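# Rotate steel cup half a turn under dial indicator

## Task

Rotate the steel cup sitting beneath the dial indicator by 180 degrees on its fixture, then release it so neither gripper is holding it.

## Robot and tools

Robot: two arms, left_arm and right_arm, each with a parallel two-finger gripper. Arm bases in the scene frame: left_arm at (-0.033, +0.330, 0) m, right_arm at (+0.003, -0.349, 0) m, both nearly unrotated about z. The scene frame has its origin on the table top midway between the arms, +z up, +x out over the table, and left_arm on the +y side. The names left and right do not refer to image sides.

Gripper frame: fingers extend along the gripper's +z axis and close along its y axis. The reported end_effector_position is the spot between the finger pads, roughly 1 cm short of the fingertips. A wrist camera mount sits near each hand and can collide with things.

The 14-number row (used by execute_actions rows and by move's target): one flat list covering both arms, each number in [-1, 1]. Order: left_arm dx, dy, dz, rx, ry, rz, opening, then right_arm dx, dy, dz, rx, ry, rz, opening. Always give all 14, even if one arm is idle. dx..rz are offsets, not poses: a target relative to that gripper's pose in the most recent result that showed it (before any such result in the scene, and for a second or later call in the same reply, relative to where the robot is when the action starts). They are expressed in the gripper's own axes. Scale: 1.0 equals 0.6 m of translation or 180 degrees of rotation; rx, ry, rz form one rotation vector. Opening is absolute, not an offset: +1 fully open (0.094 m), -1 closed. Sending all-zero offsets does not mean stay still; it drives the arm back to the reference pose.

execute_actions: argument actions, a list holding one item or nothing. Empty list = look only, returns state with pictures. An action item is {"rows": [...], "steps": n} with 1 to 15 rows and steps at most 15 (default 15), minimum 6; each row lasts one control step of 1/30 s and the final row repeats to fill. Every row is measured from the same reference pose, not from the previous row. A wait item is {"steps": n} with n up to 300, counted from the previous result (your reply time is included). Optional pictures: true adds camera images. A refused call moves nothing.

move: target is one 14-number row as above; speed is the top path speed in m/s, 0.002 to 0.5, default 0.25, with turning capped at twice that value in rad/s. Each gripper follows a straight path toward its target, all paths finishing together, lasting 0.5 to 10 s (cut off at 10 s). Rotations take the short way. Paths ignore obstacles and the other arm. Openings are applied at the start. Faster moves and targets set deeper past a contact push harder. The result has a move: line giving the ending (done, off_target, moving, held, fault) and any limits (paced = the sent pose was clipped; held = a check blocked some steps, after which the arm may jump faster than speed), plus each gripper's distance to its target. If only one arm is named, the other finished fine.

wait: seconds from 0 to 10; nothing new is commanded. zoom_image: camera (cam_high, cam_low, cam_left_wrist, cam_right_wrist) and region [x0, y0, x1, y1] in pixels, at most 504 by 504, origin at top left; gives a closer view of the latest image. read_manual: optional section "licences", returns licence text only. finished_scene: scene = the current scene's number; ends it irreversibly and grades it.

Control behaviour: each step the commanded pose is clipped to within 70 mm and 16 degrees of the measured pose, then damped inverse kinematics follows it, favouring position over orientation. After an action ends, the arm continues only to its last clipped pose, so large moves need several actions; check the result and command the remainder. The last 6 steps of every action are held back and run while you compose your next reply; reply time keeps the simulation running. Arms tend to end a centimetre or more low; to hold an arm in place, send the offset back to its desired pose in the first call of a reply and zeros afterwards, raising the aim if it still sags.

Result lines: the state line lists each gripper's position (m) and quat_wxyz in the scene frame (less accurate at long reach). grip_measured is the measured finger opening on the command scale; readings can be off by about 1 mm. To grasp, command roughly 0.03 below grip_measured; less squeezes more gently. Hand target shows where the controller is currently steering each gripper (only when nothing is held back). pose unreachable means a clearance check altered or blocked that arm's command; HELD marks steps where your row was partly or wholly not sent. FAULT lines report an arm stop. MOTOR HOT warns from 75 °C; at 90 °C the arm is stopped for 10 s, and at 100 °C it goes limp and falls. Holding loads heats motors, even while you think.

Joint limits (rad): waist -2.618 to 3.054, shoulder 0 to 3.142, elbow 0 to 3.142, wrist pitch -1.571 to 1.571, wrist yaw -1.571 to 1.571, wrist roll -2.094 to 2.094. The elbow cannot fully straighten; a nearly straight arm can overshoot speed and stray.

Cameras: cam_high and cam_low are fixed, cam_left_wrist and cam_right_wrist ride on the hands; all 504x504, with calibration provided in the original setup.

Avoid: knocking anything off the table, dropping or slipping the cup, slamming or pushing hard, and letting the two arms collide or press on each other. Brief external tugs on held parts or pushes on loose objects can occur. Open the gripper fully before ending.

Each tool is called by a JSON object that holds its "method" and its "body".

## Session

{"method": "execute_actions", "body": {"actions": []}}

Scene clock: 0.00 s of 4800.00 s.
left_arm: end_effector_position=(+0.2336, -0.2886, +0.1625) grip_measured=+1.000 end_effector_quat_wxyz=(+0.319, +0.411, +0.702, -0.487) | right_arm: end_effector_position=(+0.4675, -0.5356, +0.3020) grip_measured=+1.000 end_effector_quat_wxyz=(+0.509, +0.180, +0.723, -0.431)
Joint positions: left_arm=[-1.072  2.363  1.887  0.11   0.442 -0.298  0.094] | right_arm=[-0.056  1.672  1.24   0.27   0.819 -0.341  0.094]
Joint velocities: left_arm=[-0.017 -0.002  0.007  0.066 -0.022 -0.022  0.   ] | right_arm=[-0.002  0.012  0.022  0.066 -0.081 -0.007  0.   ]
Motor temperatures (°C, as the motors report them): left_arm=[21 23 22 22 22 22] | right_arm=[23 26 22 25 21 20]
Hand target (left_arm): +0.234, -0.289, +0.179; +0.329, +0.412, +0.692, -0.493
Hand target (right_arm): +0.465, -0.536, +0.320; +0.528, +0.192, +0.708, -0.427
camera_calibration (this result's frames):
cam_left_wrist: T_world_to_cam=[[-0.950257, -0.169412, 0.261365, 0.128833], [-0.307666, 0.641256, -0.702945, 0.416397], [-0.0485145, -0.748392, -0.66148, 0.0255757], [0, 0, 0, 1]] pos_world=[0.251776, -0.22605, 0.27595]
cam_right_wrist: T_world_to_cam=[[-0.550133, -0.518065, 0.654952, -0.209546], [-0.801901, 0.108861, -0.587456, 0.652766], [0.233042, -0.848385, -0.475325, -0.300487], [0, 0, 0, 1]] pos_world=[0.478201, -0.434548, 0.377884]

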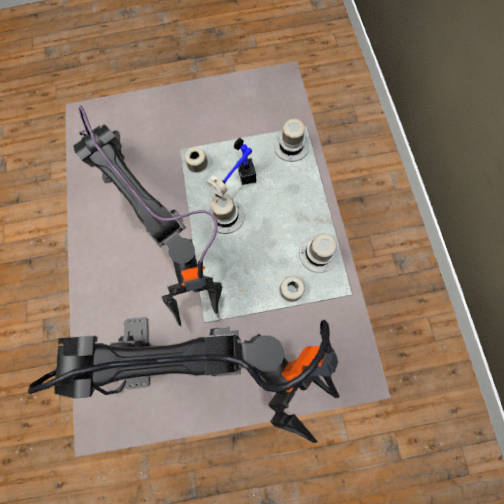

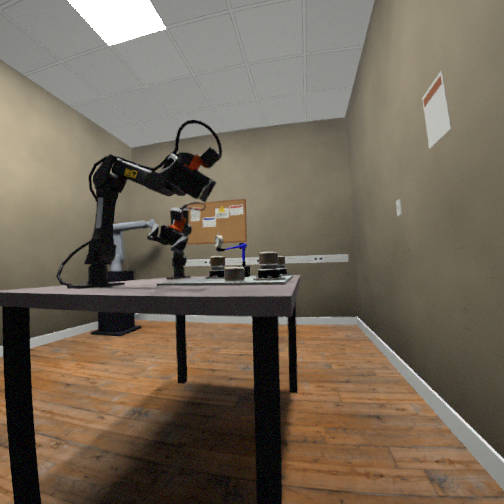

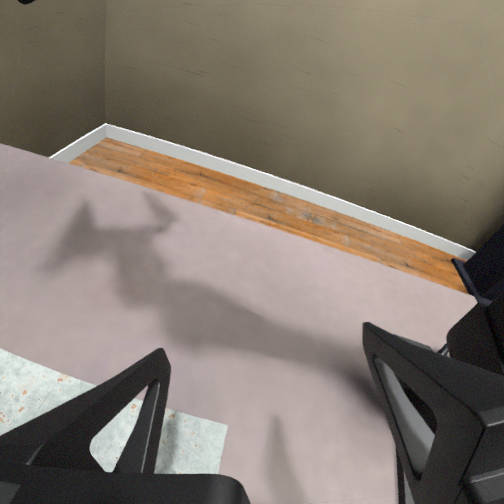

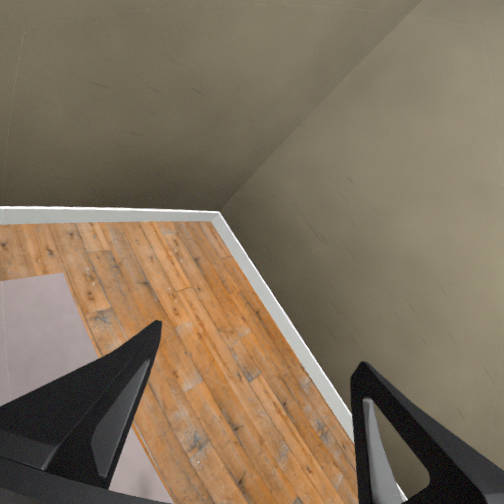

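{"method": "zoom_image", "body": {"camera": "cam_high", "region": [150, 120, 310, 340]}}

{"method": "zoom_image", "body": {"camera": "cam_high", "region": [180, 140, 280, 250]}}

{"method": "zoom_image", "body": {"camera": "cam_low", "region": [150, 215, 300, 295]}}

Region (150, 120, 310, 340) of cam_high's 504x504 image, scaled by 2.291, with more detail than that image has; it fills the left 367 columns of this view, and the rest is white.

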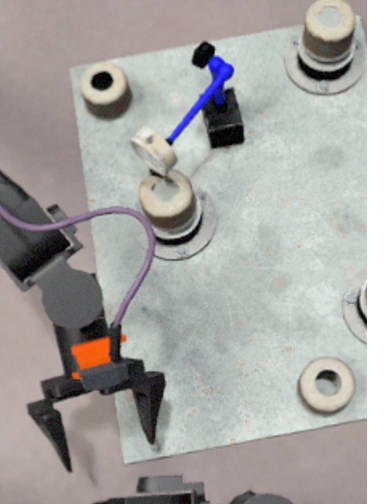

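Region (180, 140, 280, 250) of cam_high's 504x504 image, scaled by 4.582, with more detail than that image has; it fills the left 458 columns of this view, and the rest is white.

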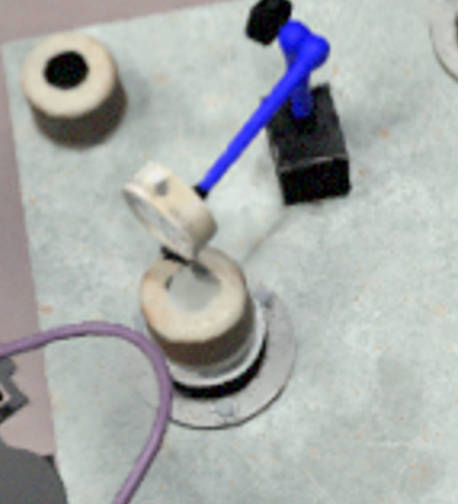

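Region (150, 215, 300, 295) of cam_low's 504x504 image, scaled by 3.360, with more detail than that image has; it fills the top 269 rows of this view, and the rest is white.

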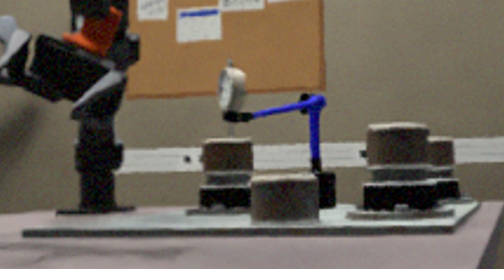

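{"method": "move", "body": {"target": [-0.0815, 0.116, -0.985, -0.4334, -0.0516, -0.0777, -1, 0.2883, 0.3953, -0.9143, -0.3311, -0.11, 0.1121, 1], "speed": 0.4}}

Scene clock: 15.20 s of 4800.00 s.
left_arm: end_effector_position=(+0.2972, +0.2675, +0.3462) grip_measured=-0.994 end_effector_quat_wxyz=(+0.483, +0.006, +0.876, +0.006) | right_arm: end_effector_position=(+0.2334, +0.0051, +0.0969) grip_measured=+1.000 end_effector_quat_wxyz=(+0.698, -0.062, +0.712, +0.042)
Joint positions: left_arm=[-0.364  1.144  1.408 -0.856 -0.293 -0.174  0.   ] | right_arm=[1.47  2.155 0.734 1.353 1.255 0.038 0.094]
Joint velocities: left_arm=[-0.002  0.002  0.002  0.007  0.022  0.007 -0.   ] | right_arm=[ 0.007  0.007  0.007 -0.007 -0.051 -0.007  0.   ]
Motor temperatures (°C, as the motors report them): left_arm=[21 28 24 24 22 22] | right_arm=[23 27 24 28 21 20]
Hand target (left_arm): +0.294, +0.271, +0.362; +0.497, +0.003, +0.868, +0.003
Hand target (right_arm): +0.234, +0.009, +0.104; +0.703, -0.046, +0.708, +0.052
Off the commanded pose (left_arm): 0.021 m, 2 deg.
Off the commanded pose (right_arm): 0.012 m, 2 deg.
Kept back: nothing.
After step 90, 9.40 s passed at rest.
move: off_target (left_arm, right_arm)
camera_calibration (this result's frames):
cam_left_wrist: T_world_to_cam=[[-0.0685917, -0.982235, -0.174668, 0.341807], [-0.817046, 0.155773, -0.555132, 0.438567], [0.572479, 0.104634, -0.813216, 0.206247], [0, 0, 0, 1]] pos_world=[0.263702, 0.245837, 0.470889]
cam_right_wrist: T_world_to_cam=[[0.173096, -0.942625, 0.285476, -0.0546936], [-0.461725, -0.33369, -0.821864, 0.231254], [0.86997, 0.0104497, -0.492994, -0.0360577], [0, 0, 0, 1]] pos_world=[0.147612, 0.0259887, 0.187897]

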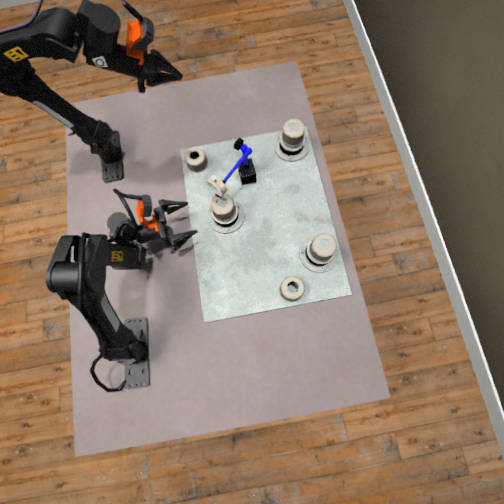

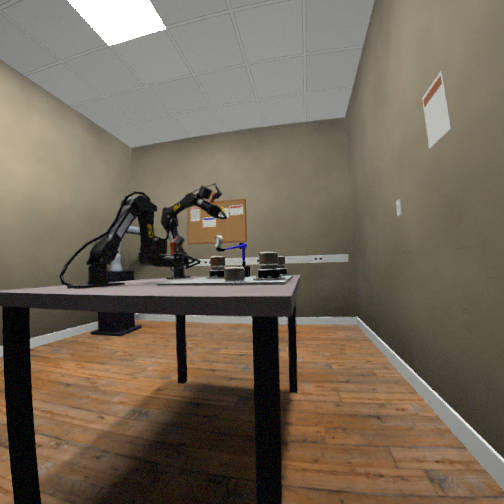

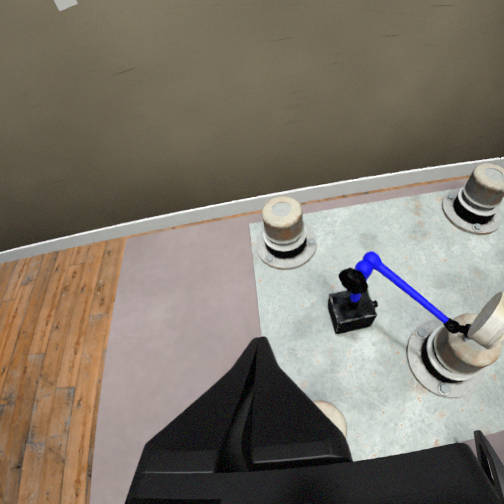

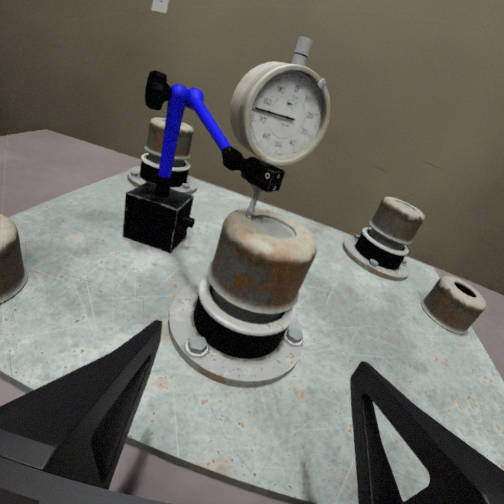

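{"method": "zoom_image", "body": {"camera": "cam_high", "region": [140, 170, 260, 260]}}

{"method": "zoom_image", "body": {"camera": "cam_low", "region": [170, 235, 240, 285]}}

{"method": "zoom_image", "body": {"camera": "cam_right_wrist", "region": [150, 50, 380, 400]}}

Region (140, 170, 260, 260) of cam_high's 504x504 image, scaled by 4.200, with more detail than that image has; it fills the top 378 rows of this view, and the rest is white.

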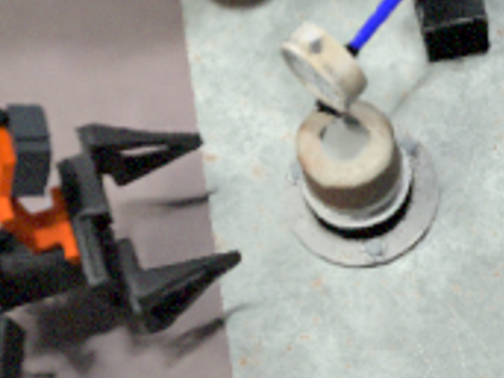

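Region (170, 235, 240, 285) of cam_low's 504x504 image, scaled by 7.200, with more detail than that image has; it fills the top 360 rows of this view, and the rest is white.

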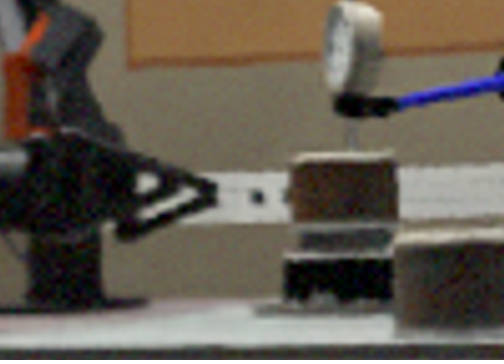

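Region (150, 50, 380, 400) of cam_right_wrist's 504x504 image, scaled by 1.440, with more detail than that image has; it fills the left 331 columns of this view, and the rest is white.

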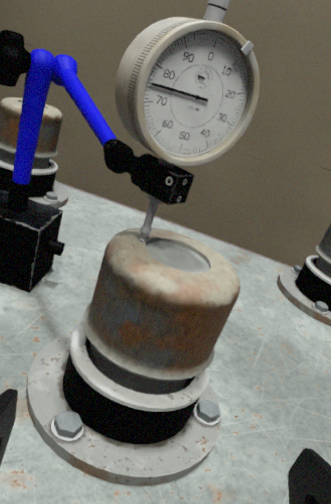

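{"method": "move", "body": {"target": [-0.0198, 0.0058, -0.0184, 0, -0.0106, 0, -1, -0.0228, 0.007, 0.192, 0.0357, -0.0095, 0.015, 1], "speed": 0.15}}

Scene clock: 18.80 s of 4800.00 s.
left_arm: end_effector_position=(+0.2969, +0.2676, +0.3458) grip_measured=-0.994 end_effector_quat_wxyz=(+0.482, +0.010, +0.876, +0.008) | right_arm: end_effector_position=(+0.3430, +0.0226, +0.1016) grip_measured=+1.000 end_effector_quat_wxyz=(+0.707, -0.007, +0.707, +0.014)
Joint positions: left_arm=[-0.364  1.144  1.408 -0.858 -0.293 -0.166  0.   ] | right_arm=[1.217 2.301 1.048 1.257 1.121 0.008 0.094]
Joint velocities: left_arm=[-0.002  0.002  0.002 -0.051 -0.037 -0.022 -0.001] | right_arm=[-0.017  0.002 -0.017 -0.037 -0.022 -0.022  0.   ]
Motor temperatures (°C, as the motors report them): left_arm=[21 28 24 25 22 22] | right_arm=[23 28 24 29 21 20]
Hand target (left_arm): +0.294, +0.271, +0.362; +0.497, +0.006, +0.868, +0.006
Hand target (right_arm): +0.347, +0.027, +0.108; +0.710, -0.006, +0.704, +0.020
Off the commanded pose (left_arm): 0.017 m, 2 deg.
Off the commanded pose (right_arm): 0.009 m, 1 deg.
Kept back: nothing.
move: off_target (left_arm)
camera_calibration (this result's frames):
cam_left_wrist: T_world_to_cam=[[-0.0731896, -0.980587, -0.181912, 0.345238], [-0.817573, 0.163452, -0.552139, 0.435127], [0.571154, 0.108315, -0.813665, 0.205594], [0, 0, 0, 1]] pos_world=[0.26359, 0.245145, 0.470339]
cam_right_wrist: T_world_to_cam=[[0.0552441, -0.966574, 0.250364, -0.0139855], [-0.479977, -0.245583, -0.842206, 0.297882], [0.87554, -0.073642, -0.477501, -0.130878], [0, 0, 0, 1]] pos_world=[0.258338, 0.0499986, 0.191886]

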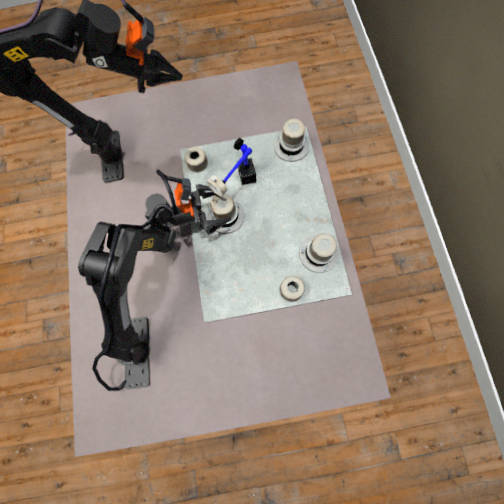

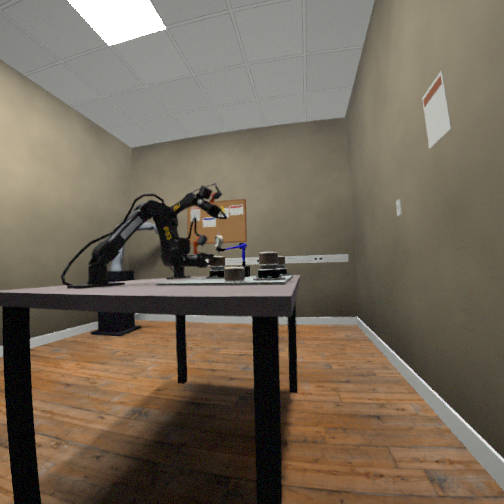

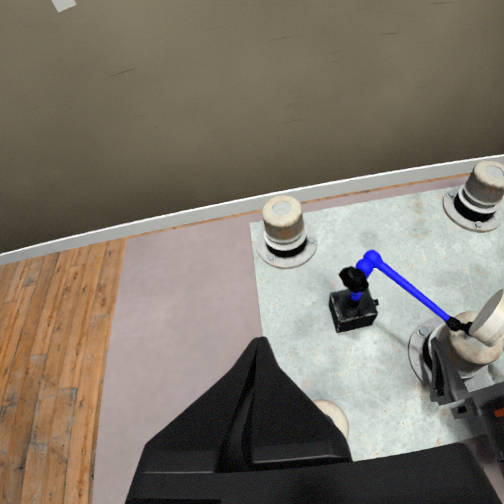

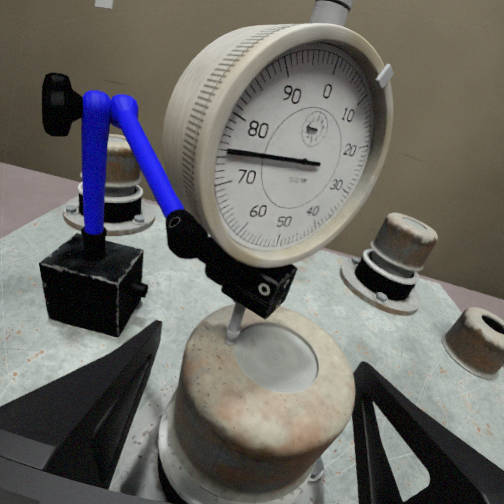

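{"method": "zoom_image", "body": {"camera": "cam_high", "region": [185, 170, 255, 240]}}

{"method": "zoom_image", "body": {"camera": "cam_low", "region": [170, 235, 240, 285]}}

Region (185, 170, 255, 240) of cam_high's 504x504 image, scaled by 7.200, with more detail than that image has.

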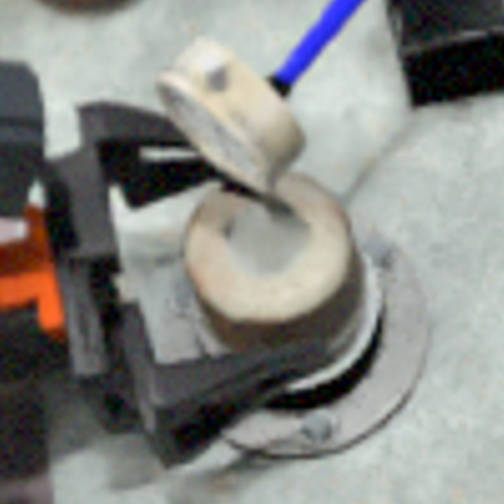

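Region (170, 235, 240, 285) of cam_low's 504x504 image, scaled by 7.200, with more detail than that image has; it fills the top 360 rows of this view, and the rest is white.

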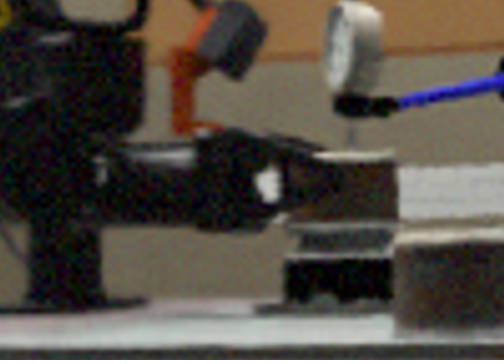

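{"method": "execute_actions", "body": {"actions": [{"rows": [[-0.021,0.0058,-0.018,0,-0.0106,0,-1,-0.0107,0.0072,0.0069,-0.0023,-0.0027,0.0031,0.88],[-0.021,0.0058,-0.018,0,-0.0106,0,-1,-0.0107,0.0072,0.0069,-0.0023,-0.0027,0.0031,0.77],[-0.021,0.0058,-0.018,0,-0.0106,0,-1,-0.0107,0.0072,0.0069,-0.0023,-0.0027,0.0031,0.68],[-0.021,0.0058,-0.018,0,-0.0106,0,-1,-0.0107,0.0072,0.0069,-0.0023,-0.0027,0.0031,0.61],[-0.021,0.0058,-0.018,0,-0.0106,0,-1,-0.0107,0.0072,0.0069,-0.0023,-0.0027,0.0031,0.56],[-0.021,0.0058,-0.018,0,-0.0106,0,-1,-0.0107,0.0072,0.0069,-0.0023,-0.0027,0.0031,0.53],[-0.021,0.0058,-0.018,0,-0.0106,0,-1,-0.0107,0.0072,0.0069,-0.0023,-0.0027,0.0031,0.505],[-0.021,0.0058,-0.018,0,-0.0106,0,-1,-0.0107,0.0072,0.0069,-0.0023,-0.0027,0.0031,0.485],[-0.021,0.0058,-0.018,0,-0.0106,0,-1,-0.0107,0.0072,0.0069,-0.0023,-0.0027,0.0031,0.465],[-0.021,0.0058,-0.018,0,-0.0106,0,-1,-0.0107,0.0072,0.0069,-0.0023,-0.0027,0.0031,0.45],[-0.021,0.0058,-0.018,0,-0.0106,0,-1,-0.0107,0.0072,0.0069,-0.0023,-0.0027,0.0031,0.44]], "steps": 11}]}}

{"method": "execute_actions", "body": {"actions": [{"steps": 11}], "pictures": true}}

Scene clock: 21.20 s of 4800.00 s.
left_arm: end_effector_position=(+0.2967, +0.2676, +0.3455) grip_measured=-0.994 end_effector_quat_wxyz=(+0.481, +0.012, +0.877, +0.009) | right_arm: end_effector_position=(+0.3430, +0.0231, +0.1013) grip_measured=+0.588 end_effector_quat_wxyz=(+0.707, -0.009, +0.707, +0.015)
Joint positions: left_arm=[-0.364  1.144  1.408 -0.859 -0.293 -0.16   0.   ] | right_arm=[1.217 2.301 1.048 1.255 1.118 0.008 0.075]
Joint velocities: left_arm=[ 0.002 -0.012 -0.022 -0.007 -0.007 -0.037  0.   ] | right_arm=[-0.002  0.012  0.007 -0.037 -0.066 -0.066 -0.054]
Motor temperatures (°C, as the motors report them): left_arm=[21 27 24 25 22 22] | right_arm=[23 28 24 29 21 20]
Steps of this call (steps 1 to 67: nothing new was sent; steps 68 to 72: the first 5 steps of this action). Readings (end_effector_position):
68: left_arm (+0.2969, +0.2676, +0.3458) | right_arm (+0.3430, +0.0228, +0.1013)
69: left_arm (+0.2968, +0.2676, +0.3456) | right_arm (+0.3430, +0.0230, +0.1013)
71: left_arm (+0.2967, +0.2676, +0.3455) | right_arm (+0.3430, +0.0231, +0.1013)
72: the state above

Scene clock: 21.57 s of 4800.00 s.
left_arm: end_effector_position=(+0.2965, +0.2677, +0.3452) grip_measured=-0.994 end_effector_quat_wxyz=(+0.480, +0.014, +0.877, +0.010) | right_arm: end_effector_position=(+0.3433, +0.0218, +0.1013) grip_measured=+0.471 end_effector_quat_wxyz=(+0.707, -0.006, +0.707, +0.012)
Joint positions: left_arm=[-0.364  1.144  1.408 -0.861 -0.293 -0.157  0.   ] | right_arm=[1.217 2.301 1.048 1.255 1.124 0.008 0.069]
Joint velocities: left_arm=[ 0.002  0.002 -0.007  0.022 -0.007 -0.051 -0.   ] | right_arm=[-0.022  0.012  0.002 -0.022  0.037 -0.007 -0.   ]
Motor temperatures (°C, as the motors report them): left_arm=[21 27 24 25 22 22] | right_arm=[23 28 24 29 21 20]
Hand target (left_arm): +0.294, +0.271, +0.362; +0.496, +0.010, +0.868, +0.008
Hand target (right_arm): +0.347, +0.027, +0.108; +0.710, -0.006, +0.704, +0.020
Off the commanded pose (left_arm): 0.017 m, 2 deg.
Off the commanded pose (right_arm): 0.009 m, 1 deg.
Kept back: nothing.
Steps of this call (steps 1 to 6: the last 6 steps of your previous action; steps 7 to 11: nothing new was sent). Readings (end_effector_position):
1: left_arm (+0.2966, +0.2677, +0.3454) | right_arm (+0.3430, +0.0228, +0.1013)
2: left_arm (+0.2966, +0.2677, +0.3454) | right_arm (+0.3432, +0.0222, +0.1013)
4: left_arm (+0.2966, +0.2677, +0.3453) | right_arm (+0.3433, +0.0218, +0.1013)
8: left_arm (+0.2965, +0.2677, +0.3452) | right_arm (+0.3433, +0.0218, +0.1013)
11: the state above
camera_calibration (this result's frames):
cam_left_wrist: T_world_to_cam=[[-0.0780803, -0.978764, -0.189537, 0.34883], [-0.818224, 0.171531, -0.548714, 0.431382], [0.569573, 0.11224, -0.814241, 0.20496], [0, 0, 0, 1]] pos_world=[0.263464, 0.244423, 0.469708]
cam_right_wrist: T_world_to_cam=[[0.0517541, -0.966342, 0.252003, -0.0136804], [-0.481573, -0.245212, -0.841403, 0.298049], [0.874877, -0.0778116, -0.478055, -0.130959], [0, 0, 0, 1]] pos_world=[0.258813, 0.0496752, 0.191621]

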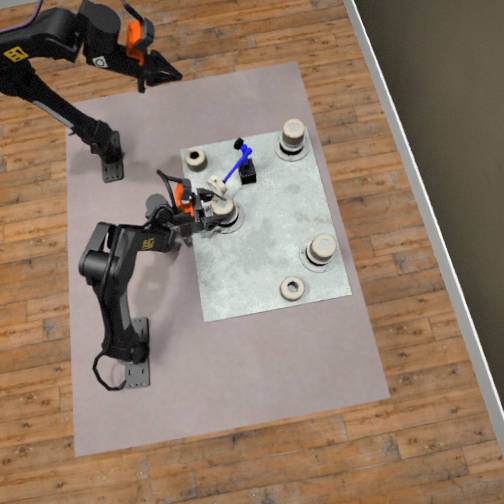

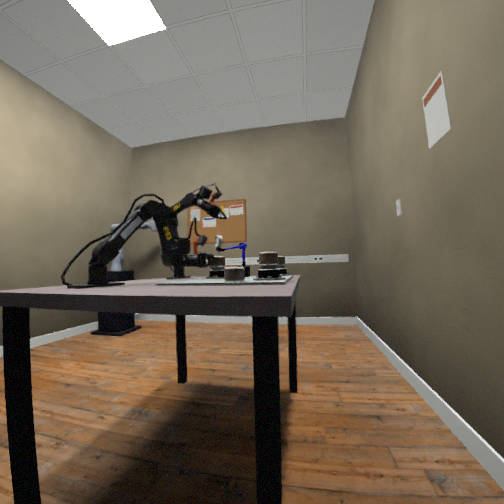

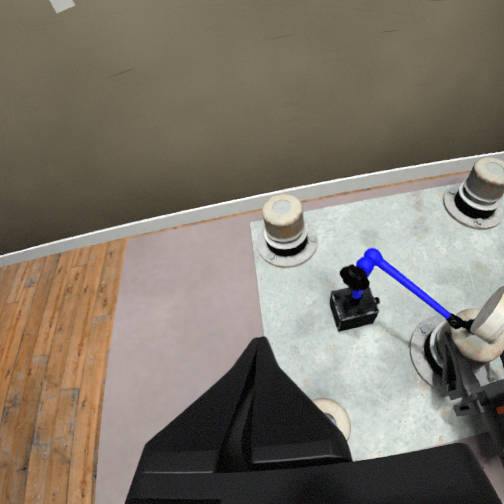

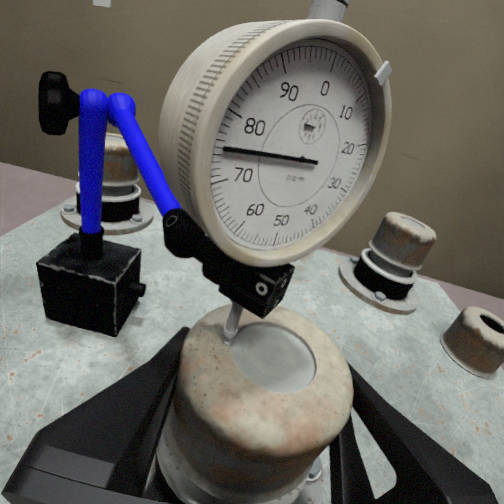

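{"method": "move", "body": {"target": [-0.021, 0.0058, -0.018, 0, -0.0116, -0.003, -1, -0.0083, 0.0117, -0.0033, -0.512, 0.004, 0, 0.44], "speed": 0.4}}

Scene clock: 25.20 s of 4800.00 s.
left_arm: end_effector_position=(+0.2965, +0.2677, +0.3452) grip_measured=-0.994 end_effector_quat_wxyz=(+0.480, +0.014, +0.877, +0.010) | right_arm: end_effector_position=(+0.3399, +0.0300, +0.1017) grip_measured=+0.471 end_effector_quat_wxyz=(-0.486, +0.514, -0.486, -0.513)
Joint positions: left_arm=[-0.364  1.144  1.408 -0.861 -0.293 -0.157  0.   ] | right_arm=[ 0.588  2.299  1.051  1.244 -1.104 -0.006  0.069]
Joint velocities: left_arm=[-0.012 -0.007  0.002  0.066  0.037  0.051 -0.   ] | right_arm=[ 0.002 -0.012  0.017 -0.051  0.007 -0.066 -0.001]
Motor temperatures (°C, as the motors report them): left_arm=[21 26 24 25 22 22] | right_arm=[23 28 24 29 21 20]
Hand target (left_arm): +0.294, +0.271, +0.362; +0.496, +0.009, +0.868, +0.008
Hand target (right_arm): +0.345, +0.030, +0.106; +0.482, -0.515, +0.485, +0.517
Off the commanded pose (left_arm): 0.017 m, 2 deg.
Off the commanded pose (right_arm): 0.005 m, 1 deg.
Kept back: nothing.
move: off_target (left_arm)
camera_calibration (this result's frames):
cam_left_wrist: T_world_to_cam=[[-0.0780803, -0.978764, -0.189537, 0.34883], [-0.818224, 0.171531, -0.548714, 0.431382], [0.569573, 0.11224, -0.814241, 0.20496], [0, 0, 0, 1]] pos_world=[0.263464, 0.244423, 0.469708]
cam_right_wrist: T_world_to_cam=[[0.961797, 0.0796465, 0.261921, -0.347374], [0.267553, -0.476092, -0.837706, 0.0506757], [0.057978, 0.875781, -0.479213, 0.121993], [0, 0, 0, 1]] pos_world=[0.313472, -0.0550461, 0.191897]

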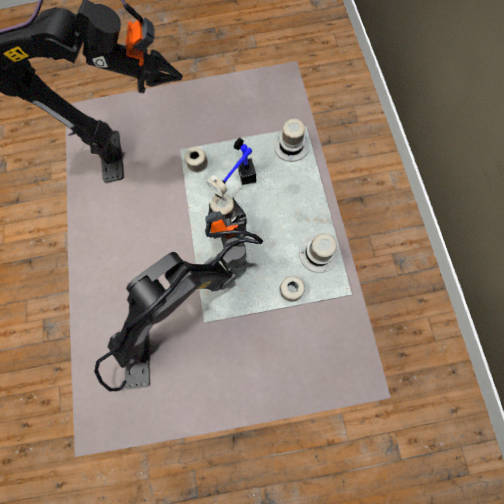

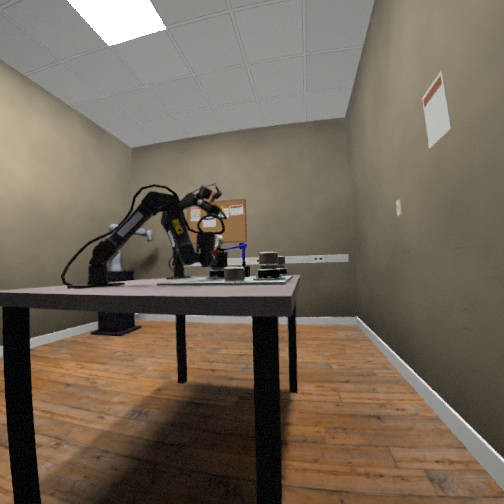

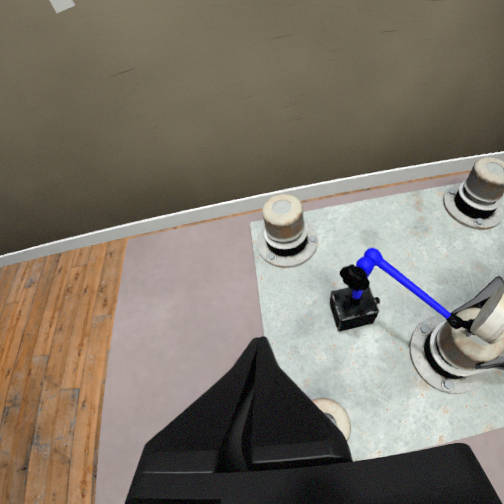

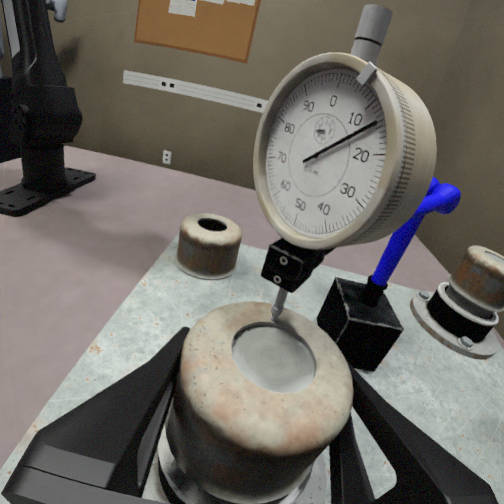

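{"method": "move", "body": {"target": [-0.021, 0.0058, -0.018, 0, -0.0116, -0.003, -1, -0.0105, -0.0016, -0.0043, 0.4953, -0.0087, 0.0049, 1], "speed": 0.4}}

Scene clock: 29.43 s of 4800.00 s.
left_arm: end_effector_position=(+0.2965, +0.2677, +0.3452) grip_measured=-0.994 end_effector_quat_wxyz=(+0.480, +0.014, +0.877, +0.010) | right_arm: end_effector_position=(+0.3376, +0.0206, +0.1017) grip_measured=+1.000 end_effector_quat_wxyz=(+0.706, -0.025, +0.707, +0.028)
Joint positions: left_arm=[-0.364  1.144  1.408 -0.861 -0.293 -0.157  0.   ] | right_arm=[1.219 2.275 0.995 1.277 1.078 0.007 0.094]
Joint velocities: left_arm=[-0.007  0.017 -0.002  0.007 -0.007 -0.007 -0.   ] | right_arm=[ 0.002 -0.017  0.012  0.051  0.022  0.007  0.   ]
Motor temperatures (°C, as the motors report them): left_arm=[21 26 24 25 22 22] | right_arm=[23 29 24 29 21 20]
Hand target (left_arm): +0.294, +0.271, +0.362; +0.496, +0.009, +0.868, +0.008
Hand target (right_arm): +0.337, +0.026, +0.108; +0.709, -0.015, +0.704, +0.035
Off the commanded pose (left_arm): 0.017 m, 2 deg.
Off the commanded pose (right_arm): 0.010 m, 1 deg.
Kept back: nothing.
move: off_target (left_arm)
camera_calibration (this result's frames):
cam_left_wrist: T_world_to_cam=[[-0.0780803, -0.978764, -0.189537, 0.34883], [-0.818224, 0.171531, -0.548714, 0.431382], [0.569573, 0.11224, -0.814241, 0.20496], [0, 0, 0, 1]] pos_world=[0.263464, 0.244423, 0.469708]
cam_right_wrist: T_world_to_cam=[[0.0985638, -0.961379, 0.256976, -0.030981], [-0.470683, -0.27256, -0.839148, 0.291992], [0.87678, -0.0382445, -0.479369, -0.12717], [0, 0, 0, 1]] pos_world=[0.25199, 0.0449372, 0.192024]

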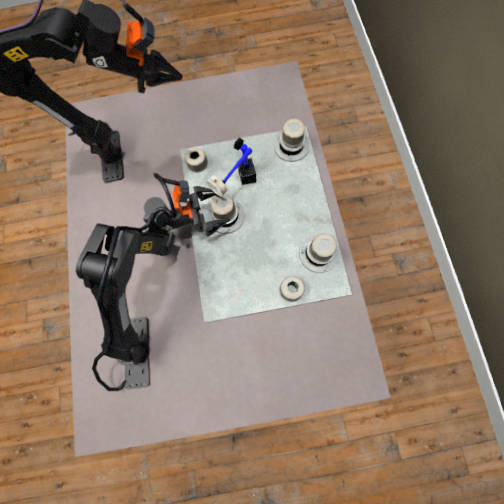

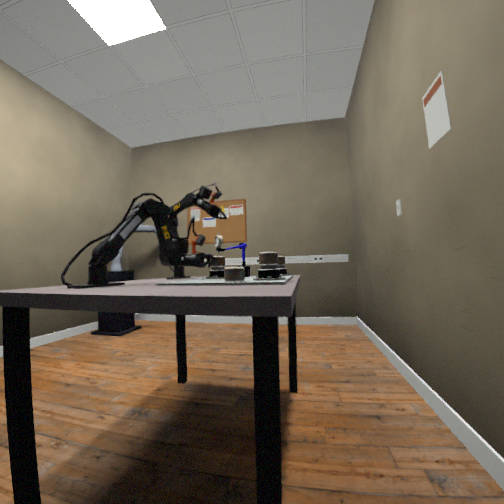

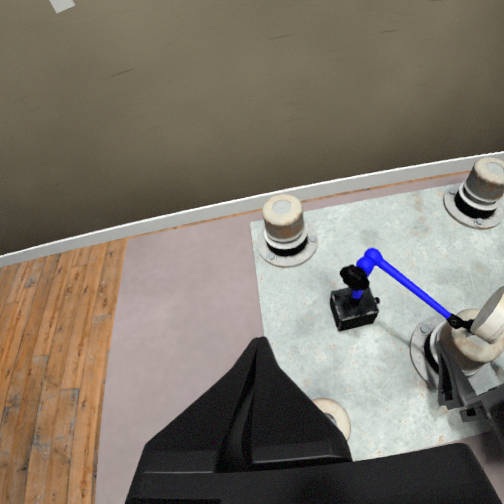

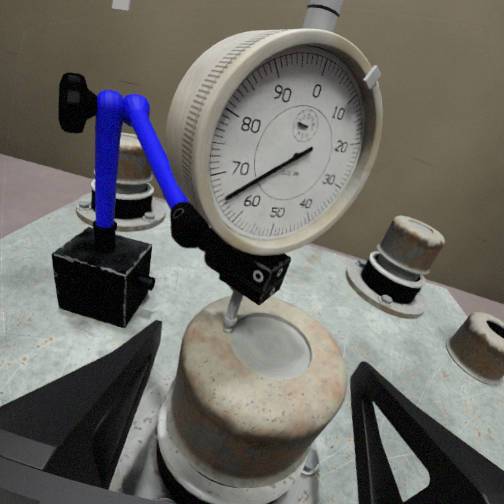

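{"method": "execute_actions", "body": {"actions": []}}

Scene clock: 30.23 s of 4800.00 s.
left_arm: end_effector_position=(+0.2965, +0.2677, +0.3452) grip_measured=-0.994 end_effector_quat_wxyz=(+0.480, +0.014, +0.877, +0.010) | right_arm: end_effector_position=(+0.3376, +0.0202, +0.1014) grip_measured=+1.000 end_effector_quat_wxyz=(+0.706, -0.025, +0.707, +0.026)
Joint positions: left_arm=[-0.364  1.144  1.408 -0.861 -0.293 -0.157  0.   ] | right_arm=[1.219 2.275 0.995 1.276 1.081 0.007 0.094]
Joint velocities: left_arm=[ 0.002  0.007 -0.012 -0.007 -0.051  0.095  0.001] | right_arm=[ 0.012  0.007 -0.007 -0.037 -0.022  0.022  0.   ]
Motor temperatures (°C, as the motors report them): left_arm=[21 26 25 25 22 22] | right_arm=[23 29 24 29 21 20]
Hand target (left_arm): +0.294, +0.271, +0.362; +0.496, +0.009, +0.868, +0.008
Hand target (right_arm): +0.337, +0.026, +0.108; +0.709, -0.015, +0.704, +0.035
Off the commanded pose (left_arm): 0.017 m, 2 deg.
Off the commanded pose (right_arm): 0.010 m, 1 deg.
Kept back: nothing.
Steps of this call (steps 1 to 24: nothing new was sent). Readings (end_effector_position):
1: left_arm (+0.2965, +0.2677, +0.3452) | right_arm (+0.3376, +0.0205, +0.1016)
2: left_arm (+0.2965, +0.2677, +0.3452) | right_arm (+0.3376, +0.0204, +0.1016)
4: left_arm (+0.2965, +0.2677, +0.3452) | right_arm (+0.3376, +0.0204, +0.1015)
8: left_arm (+0.2965, +0.2677, +0.3452) | right_arm (+0.3376, +0.0203, +0.1015)
24: the state above
camera_calibration (this result's frames):
cam_left_wrist: T_world_to_cam=[[-0.0780803, -0.978764, -0.189537, 0.34883], [-0.818224, 0.171531, -0.548714, 0.431382], [0.569573, 0.11224, -0.814241, 0.20496], [0, 0, 0, 1]] pos_world=[0.263464, 0.244423, 0.469708]
cam_right_wrist: T_world_to_cam=[[0.0965208, -0.961241, 0.258261, -0.0307594], [-0.471819, -0.272654, -0.838479, 0.292016], [0.876396, -0.0409215, -0.479849, -0.127092], [0, 0, 0, 1]] pos_world=[0.25213, 0.0448513, 0.191808]

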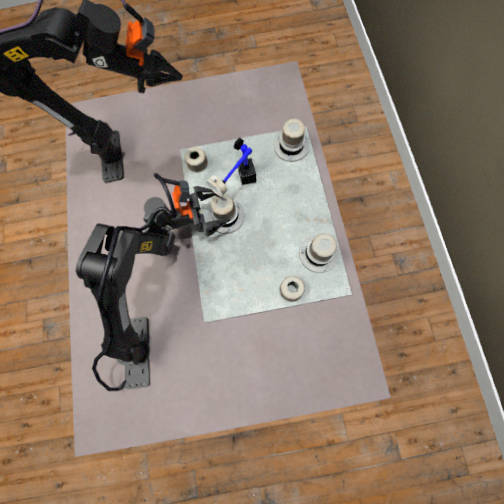

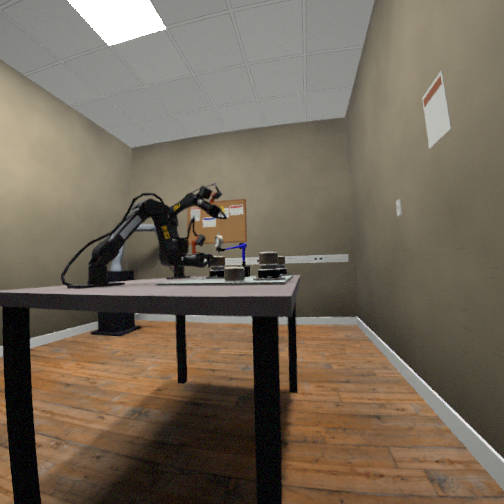

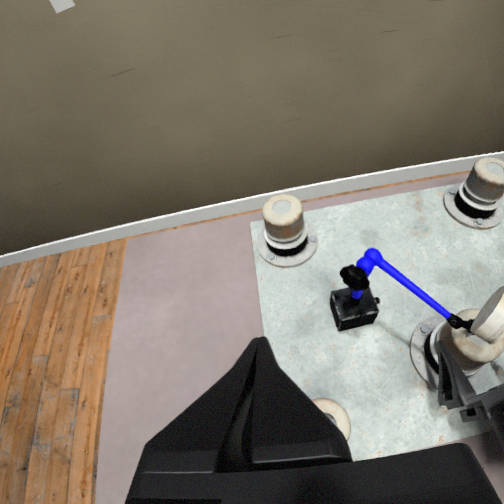

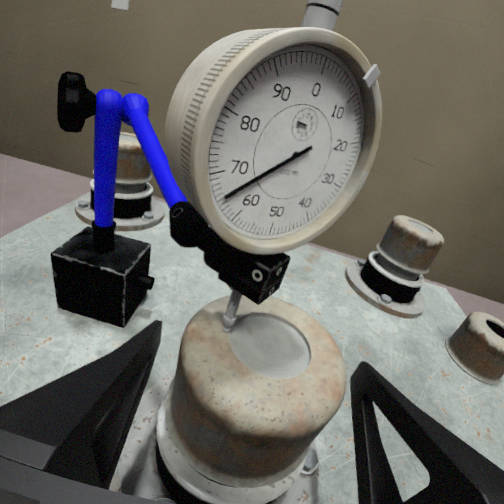

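{"method": "execute_actions", "body": {"actions": [{"rows": [[-0.021,0.0058,-0.018,0,-0.0116,-0.003,-1,-0.011,0.0095,-0.001,0,-0.003,0.005,0.88],[-0.021,0.0058,-0.018,0,-0.0116,-0.003,-1,-0.011,0.0095,-0.001,0,-0.003,0.005,0.77],[-0.021,0.0058,-0.018,0,-0.0116,-0.003,-1,-0.011,0.0095,-0.001,0,-0.003,0.005,0.68],[-0.021,0.0058,-0.018,0,-0.0116,-0.003,-1,-0.011,0.0095,-0.001,0,-0.003,0.005,0.61],[-0.021,0.0058,-0.018,0,-0.0116,-0.003,-1,-0.011,0.0095,-0.001,0,-0.003,0.005,0.56],[-0.021,0.0058,-0.018,0,-0.0116,-0.003,-1,-0.011,0.0095,-0.001,0,-0.003,0.005,0.53],[-0.021,0.0058,-0.018,0,-0.0116,-0.003,-1,-0.011,0.0095,-0.001,0,-0.003,0.005,0.505],[-0.021,0.0058,-0.018,0,-0.0116,-0.003,-1,-0.011,0.0095,-0.001,0,-0.003,0.005,0.485],[-0.021,0.0058,-0.018,0,-0.0116,-0.003,-1,-0.011,0.0095,-0.001,0,-0.003,0.005,0.465],[-0.021,0.0058,-0.018,0,-0.0116,-0.003,-1,-0.011,0.0095,-0.001,0,-0.003,0.005,0.45],[-0.021,0.0058,-0.018,0,-0.0116,-0.003,-1,-0.011,0.0095,-0.001,0,-0.003,0.005,0.44]], "steps": 11}]}}

{"method": "execute_actions", "body": {"actions": [{"steps": 14}], "pictures": true}}

Scene clock: 31.13 s of 4800.00 s.
left_arm: end_effector_position=(+0.2965, +0.2677, +0.3452) grip_measured=-0.994 end_effector_quat_wxyz=(+0.480, +0.014, +0.877, +0.010) | right_arm: end_effector_position=(+0.3376, +0.0202, +0.1014) grip_measured=+0.588 end_effector_quat_wxyz=(+0.706, -0.025, +0.707, +0.026)
Joint positions: left_arm=[-0.364  1.144  1.408 -0.861 -0.293 -0.157  0.   ] | right_arm=[1.219 2.275 0.995 1.276 1.081 0.007 0.075]
Joint velocities: left_arm=[-0.007  0.012  0.007 -0.022  0.007 -0.007  0.001] | right_arm=[-0.012 -0.007 -0.002  0.051  0.022 -0.007 -0.054]
Motor temperatures (°C, as the motors report them): left_arm=[21 26 25 25 22 22] | right_arm=[23 29 24 29 21 20]
Steps of this call (steps 1 to 22: nothing new was sent; steps 23 to 27: the first 5 steps of this action). Readings (end_effector_position):
23: left_arm (+0.2965, +0.2677, +0.3452) | right_arm (+0.3376, +0.0202, +0.1014)
24: left_arm (+0.2965, +0.2677, +0.3452) | right_arm (+0.3376, +0.0202, +0.1014)
26: left_arm (+0.2965, +0.2677, +0.3452) | right_arm (+0.3376, +0.0202, +0.1014)
27: the state above

Scene clock: 31.60 s of 4800.00 s.
left_arm: end_effector_position=(+0.2965, +0.2677, +0.3452) grip_measured=-0.994 end_effector_quat_wxyz=(+0.480, +0.014, +0.877, +0.010) | right_arm: end_effector_position=(+0.3373, +0.0211, +0.1014) grip_measured=+0.471 end_effector_quat_wxyz=(+0.706, -0.026, +0.708, +0.028)
Joint positions: left_arm=[-0.364  1.144  1.408 -0.861 -0.293 -0.157  0.   ] | right_arm=[1.22  2.275 0.995 1.275 1.077 0.007 0.069]
Joint velocities: left_arm=[-0.002 -0.012 -0.002 -0.066 -0.037 -0.007  0.   ] | right_arm=[-0.007 -0.012 -0.002 -0.037 -0.022  0.022 -0.   ]
Motor temperatures (°C, as the motors report them): left_arm=[21 26 25 25 22 22] | right_arm=[23 29 24 29 21 20]
Hand target (left_arm): +0.294, +0.271, +0.362; +0.496, +0.009, +0.868, +0.008
Hand target (right_arm): +0.336, +0.026, +0.108; +0.709, -0.019, +0.704, +0.032
Off the commanded pose (left_arm): 0.017 m, 2 deg.
Off the commanded pose (right_arm): 0.008 m, 1 deg.
Kept back: nothing.
Steps of this call (steps 1 to 6: the last 6 steps of your previous action; steps 7 to 14: nothing new was sent). Readings (end_effector_position):
1: left_arm (+0.2965, +0.2677, +0.3452) | right_arm (+0.3376, +0.0203, +0.1014)
2: left_arm (+0.2965, +0.2677, +0.3452) | right_arm (+0.3374, +0.0207, +0.1014)
4: left_arm (+0.2965, +0.2677, +0.3452) | right_arm (+0.3373, +0.0211, +0.1014)
8: left_arm (+0.2965, +0.2677, +0.3452) | right_arm (+0.3373, +0.0211, +0.1014)
14: the state above
camera_calibration (this result's frames):
cam_left_wrist: T_world_to_cam=[[-0.0780803, -0.978764, -0.189537, 0.34883], [-0.818224, 0.171531, -0.548714, 0.431382], [0.569573, 0.11224, -0.814241, 0.20496], [0, 0, 0, 1]] pos_world=[0.263464, 0.244423, 0.469708]
cam_right_wrist: T_world_to_cam=[[0.100597, -0.96074, 0.258572, -0.0312974], [-0.470813, -0.274918, -0.838305, 0.291737], [0.876479, -0.0374078, -0.479985, -0.126887], [0, 0, 0, 1]] pos_world=[0.251716, 0.0453885, 0.191753]

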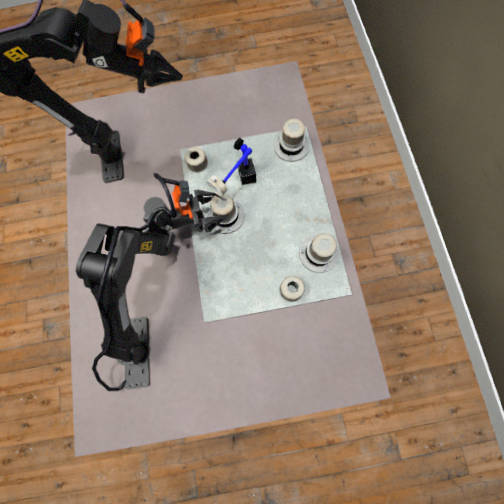

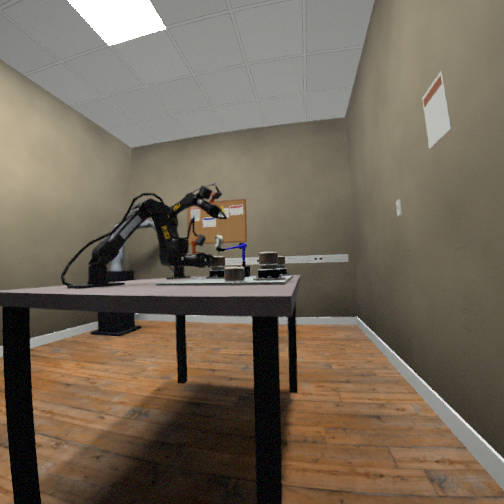

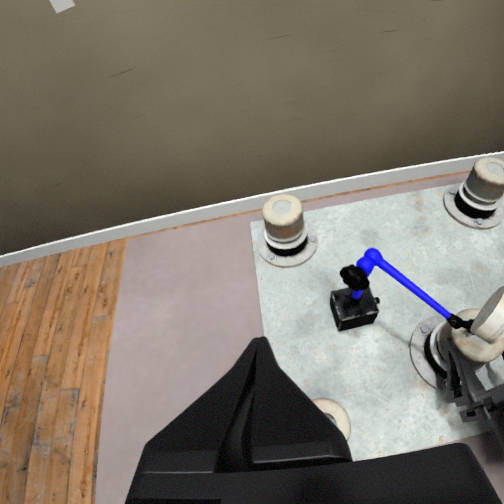

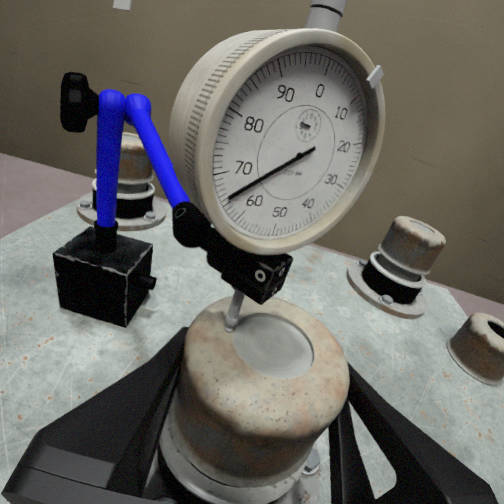

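{"method": "move", "body": {"target": [-0.021,0.0058,-0.018,0,-0.0116,-0.003,-1,-0.0083,0.0045,0.004,-0.495,0,0,0.44], "speed": 0.4}}

Scene clock: 34.30 s of 4800.00 s.
left_arm: end_effector_position=(+0.2965, +0.2677, +0.3452) grip_measured=-0.994 end_effector_quat_wxyz=(+0.480, +0.014, +0.877, +0.010) | right_arm: end_effector_position=(+0.3403, +0.0239, +0.1019) grip_measured=+0.471 end_effector_quat_wxyz=(-0.490, +0.513, -0.487, -0.509)
Joint positions: left_arm=[-0.364  1.144  1.408 -0.861 -0.293 -0.157  0.   ] | right_arm=[ 0.576  2.29   1.03   1.258 -1.105 -0.008  0.069]
Joint velocities: left_arm=[-0.002  0.022  0.012 -0.007 -0.051 -0.037  0.   ] | right_arm=[ 0.002 -0.012 -0.002 -0.037 -0.022 -0.022  0.   ]
Motor temperatures (°C, as the motors report them): left_arm=[21 25 25 26 22 22] | right_arm=[23 29 24 29 21 20]
Hand target (left_arm): +0.294, +0.271, +0.362; +0.496, +0.009, +0.868, +0.008
Hand target (right_arm): +0.343, +0.026, +0.106; +0.485, -0.515, +0.485, +0.515
Off the commanded pose (left_arm): 0.017 m, 2 deg.
Off the commanded pose (right_arm): 0.005 m, 1 deg.
Kept back: nothing.
move: off_target (left_arm)
camera_calibration (this result's frames):
cam_left_wrist: T_world_to_cam=[[-0.0780803, -0.978764, -0.189537, 0.34883], [-0.818224, 0.171531, -0.548714, 0.431382], [0.569573, 0.11224, -0.814241, 0.20496], [0, 0, 0, 1]] pos_world=[0.263464, 0.244423, 0.469708]
cam_right_wrist: T_world_to_cam=[[0.961335, 0.0694118, 0.266492, -0.347386], [0.266541, -0.477781, -0.837067, 0.0481763], [0.0692223, 0.875733, -0.477808, 0.123506], [0, 0, 0, 1]] pos_world=[0.312563, -0.0610281, 0.191915]

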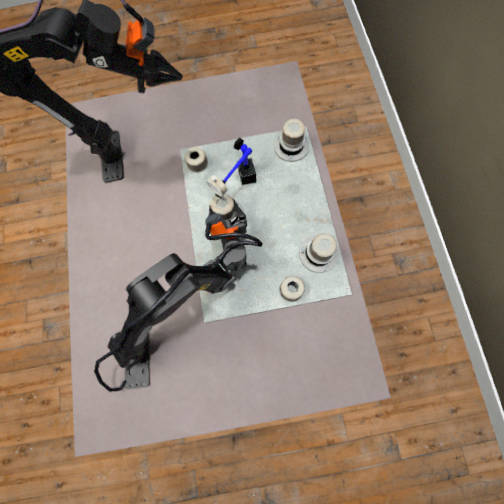

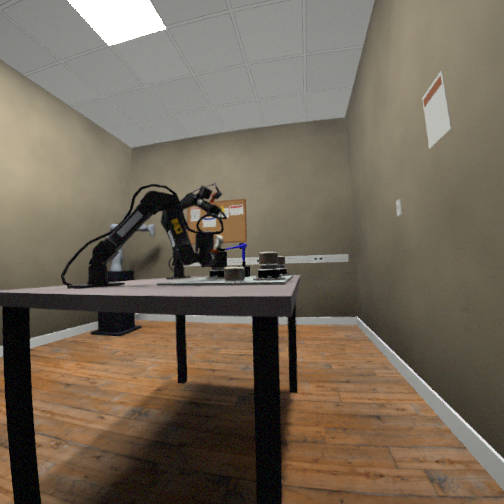

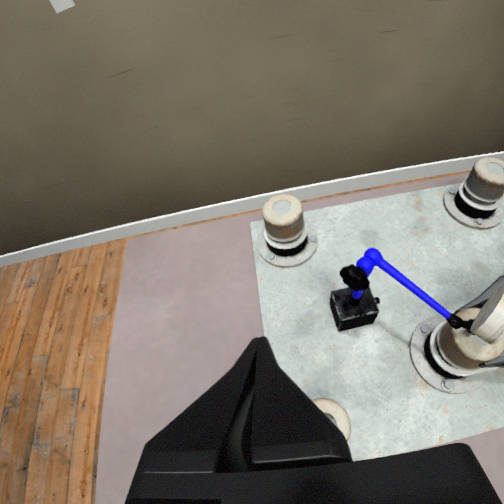

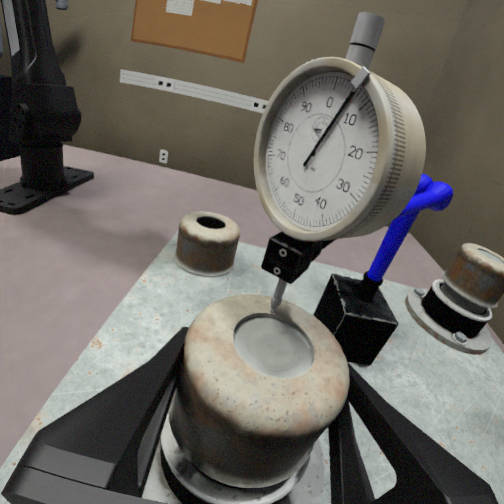

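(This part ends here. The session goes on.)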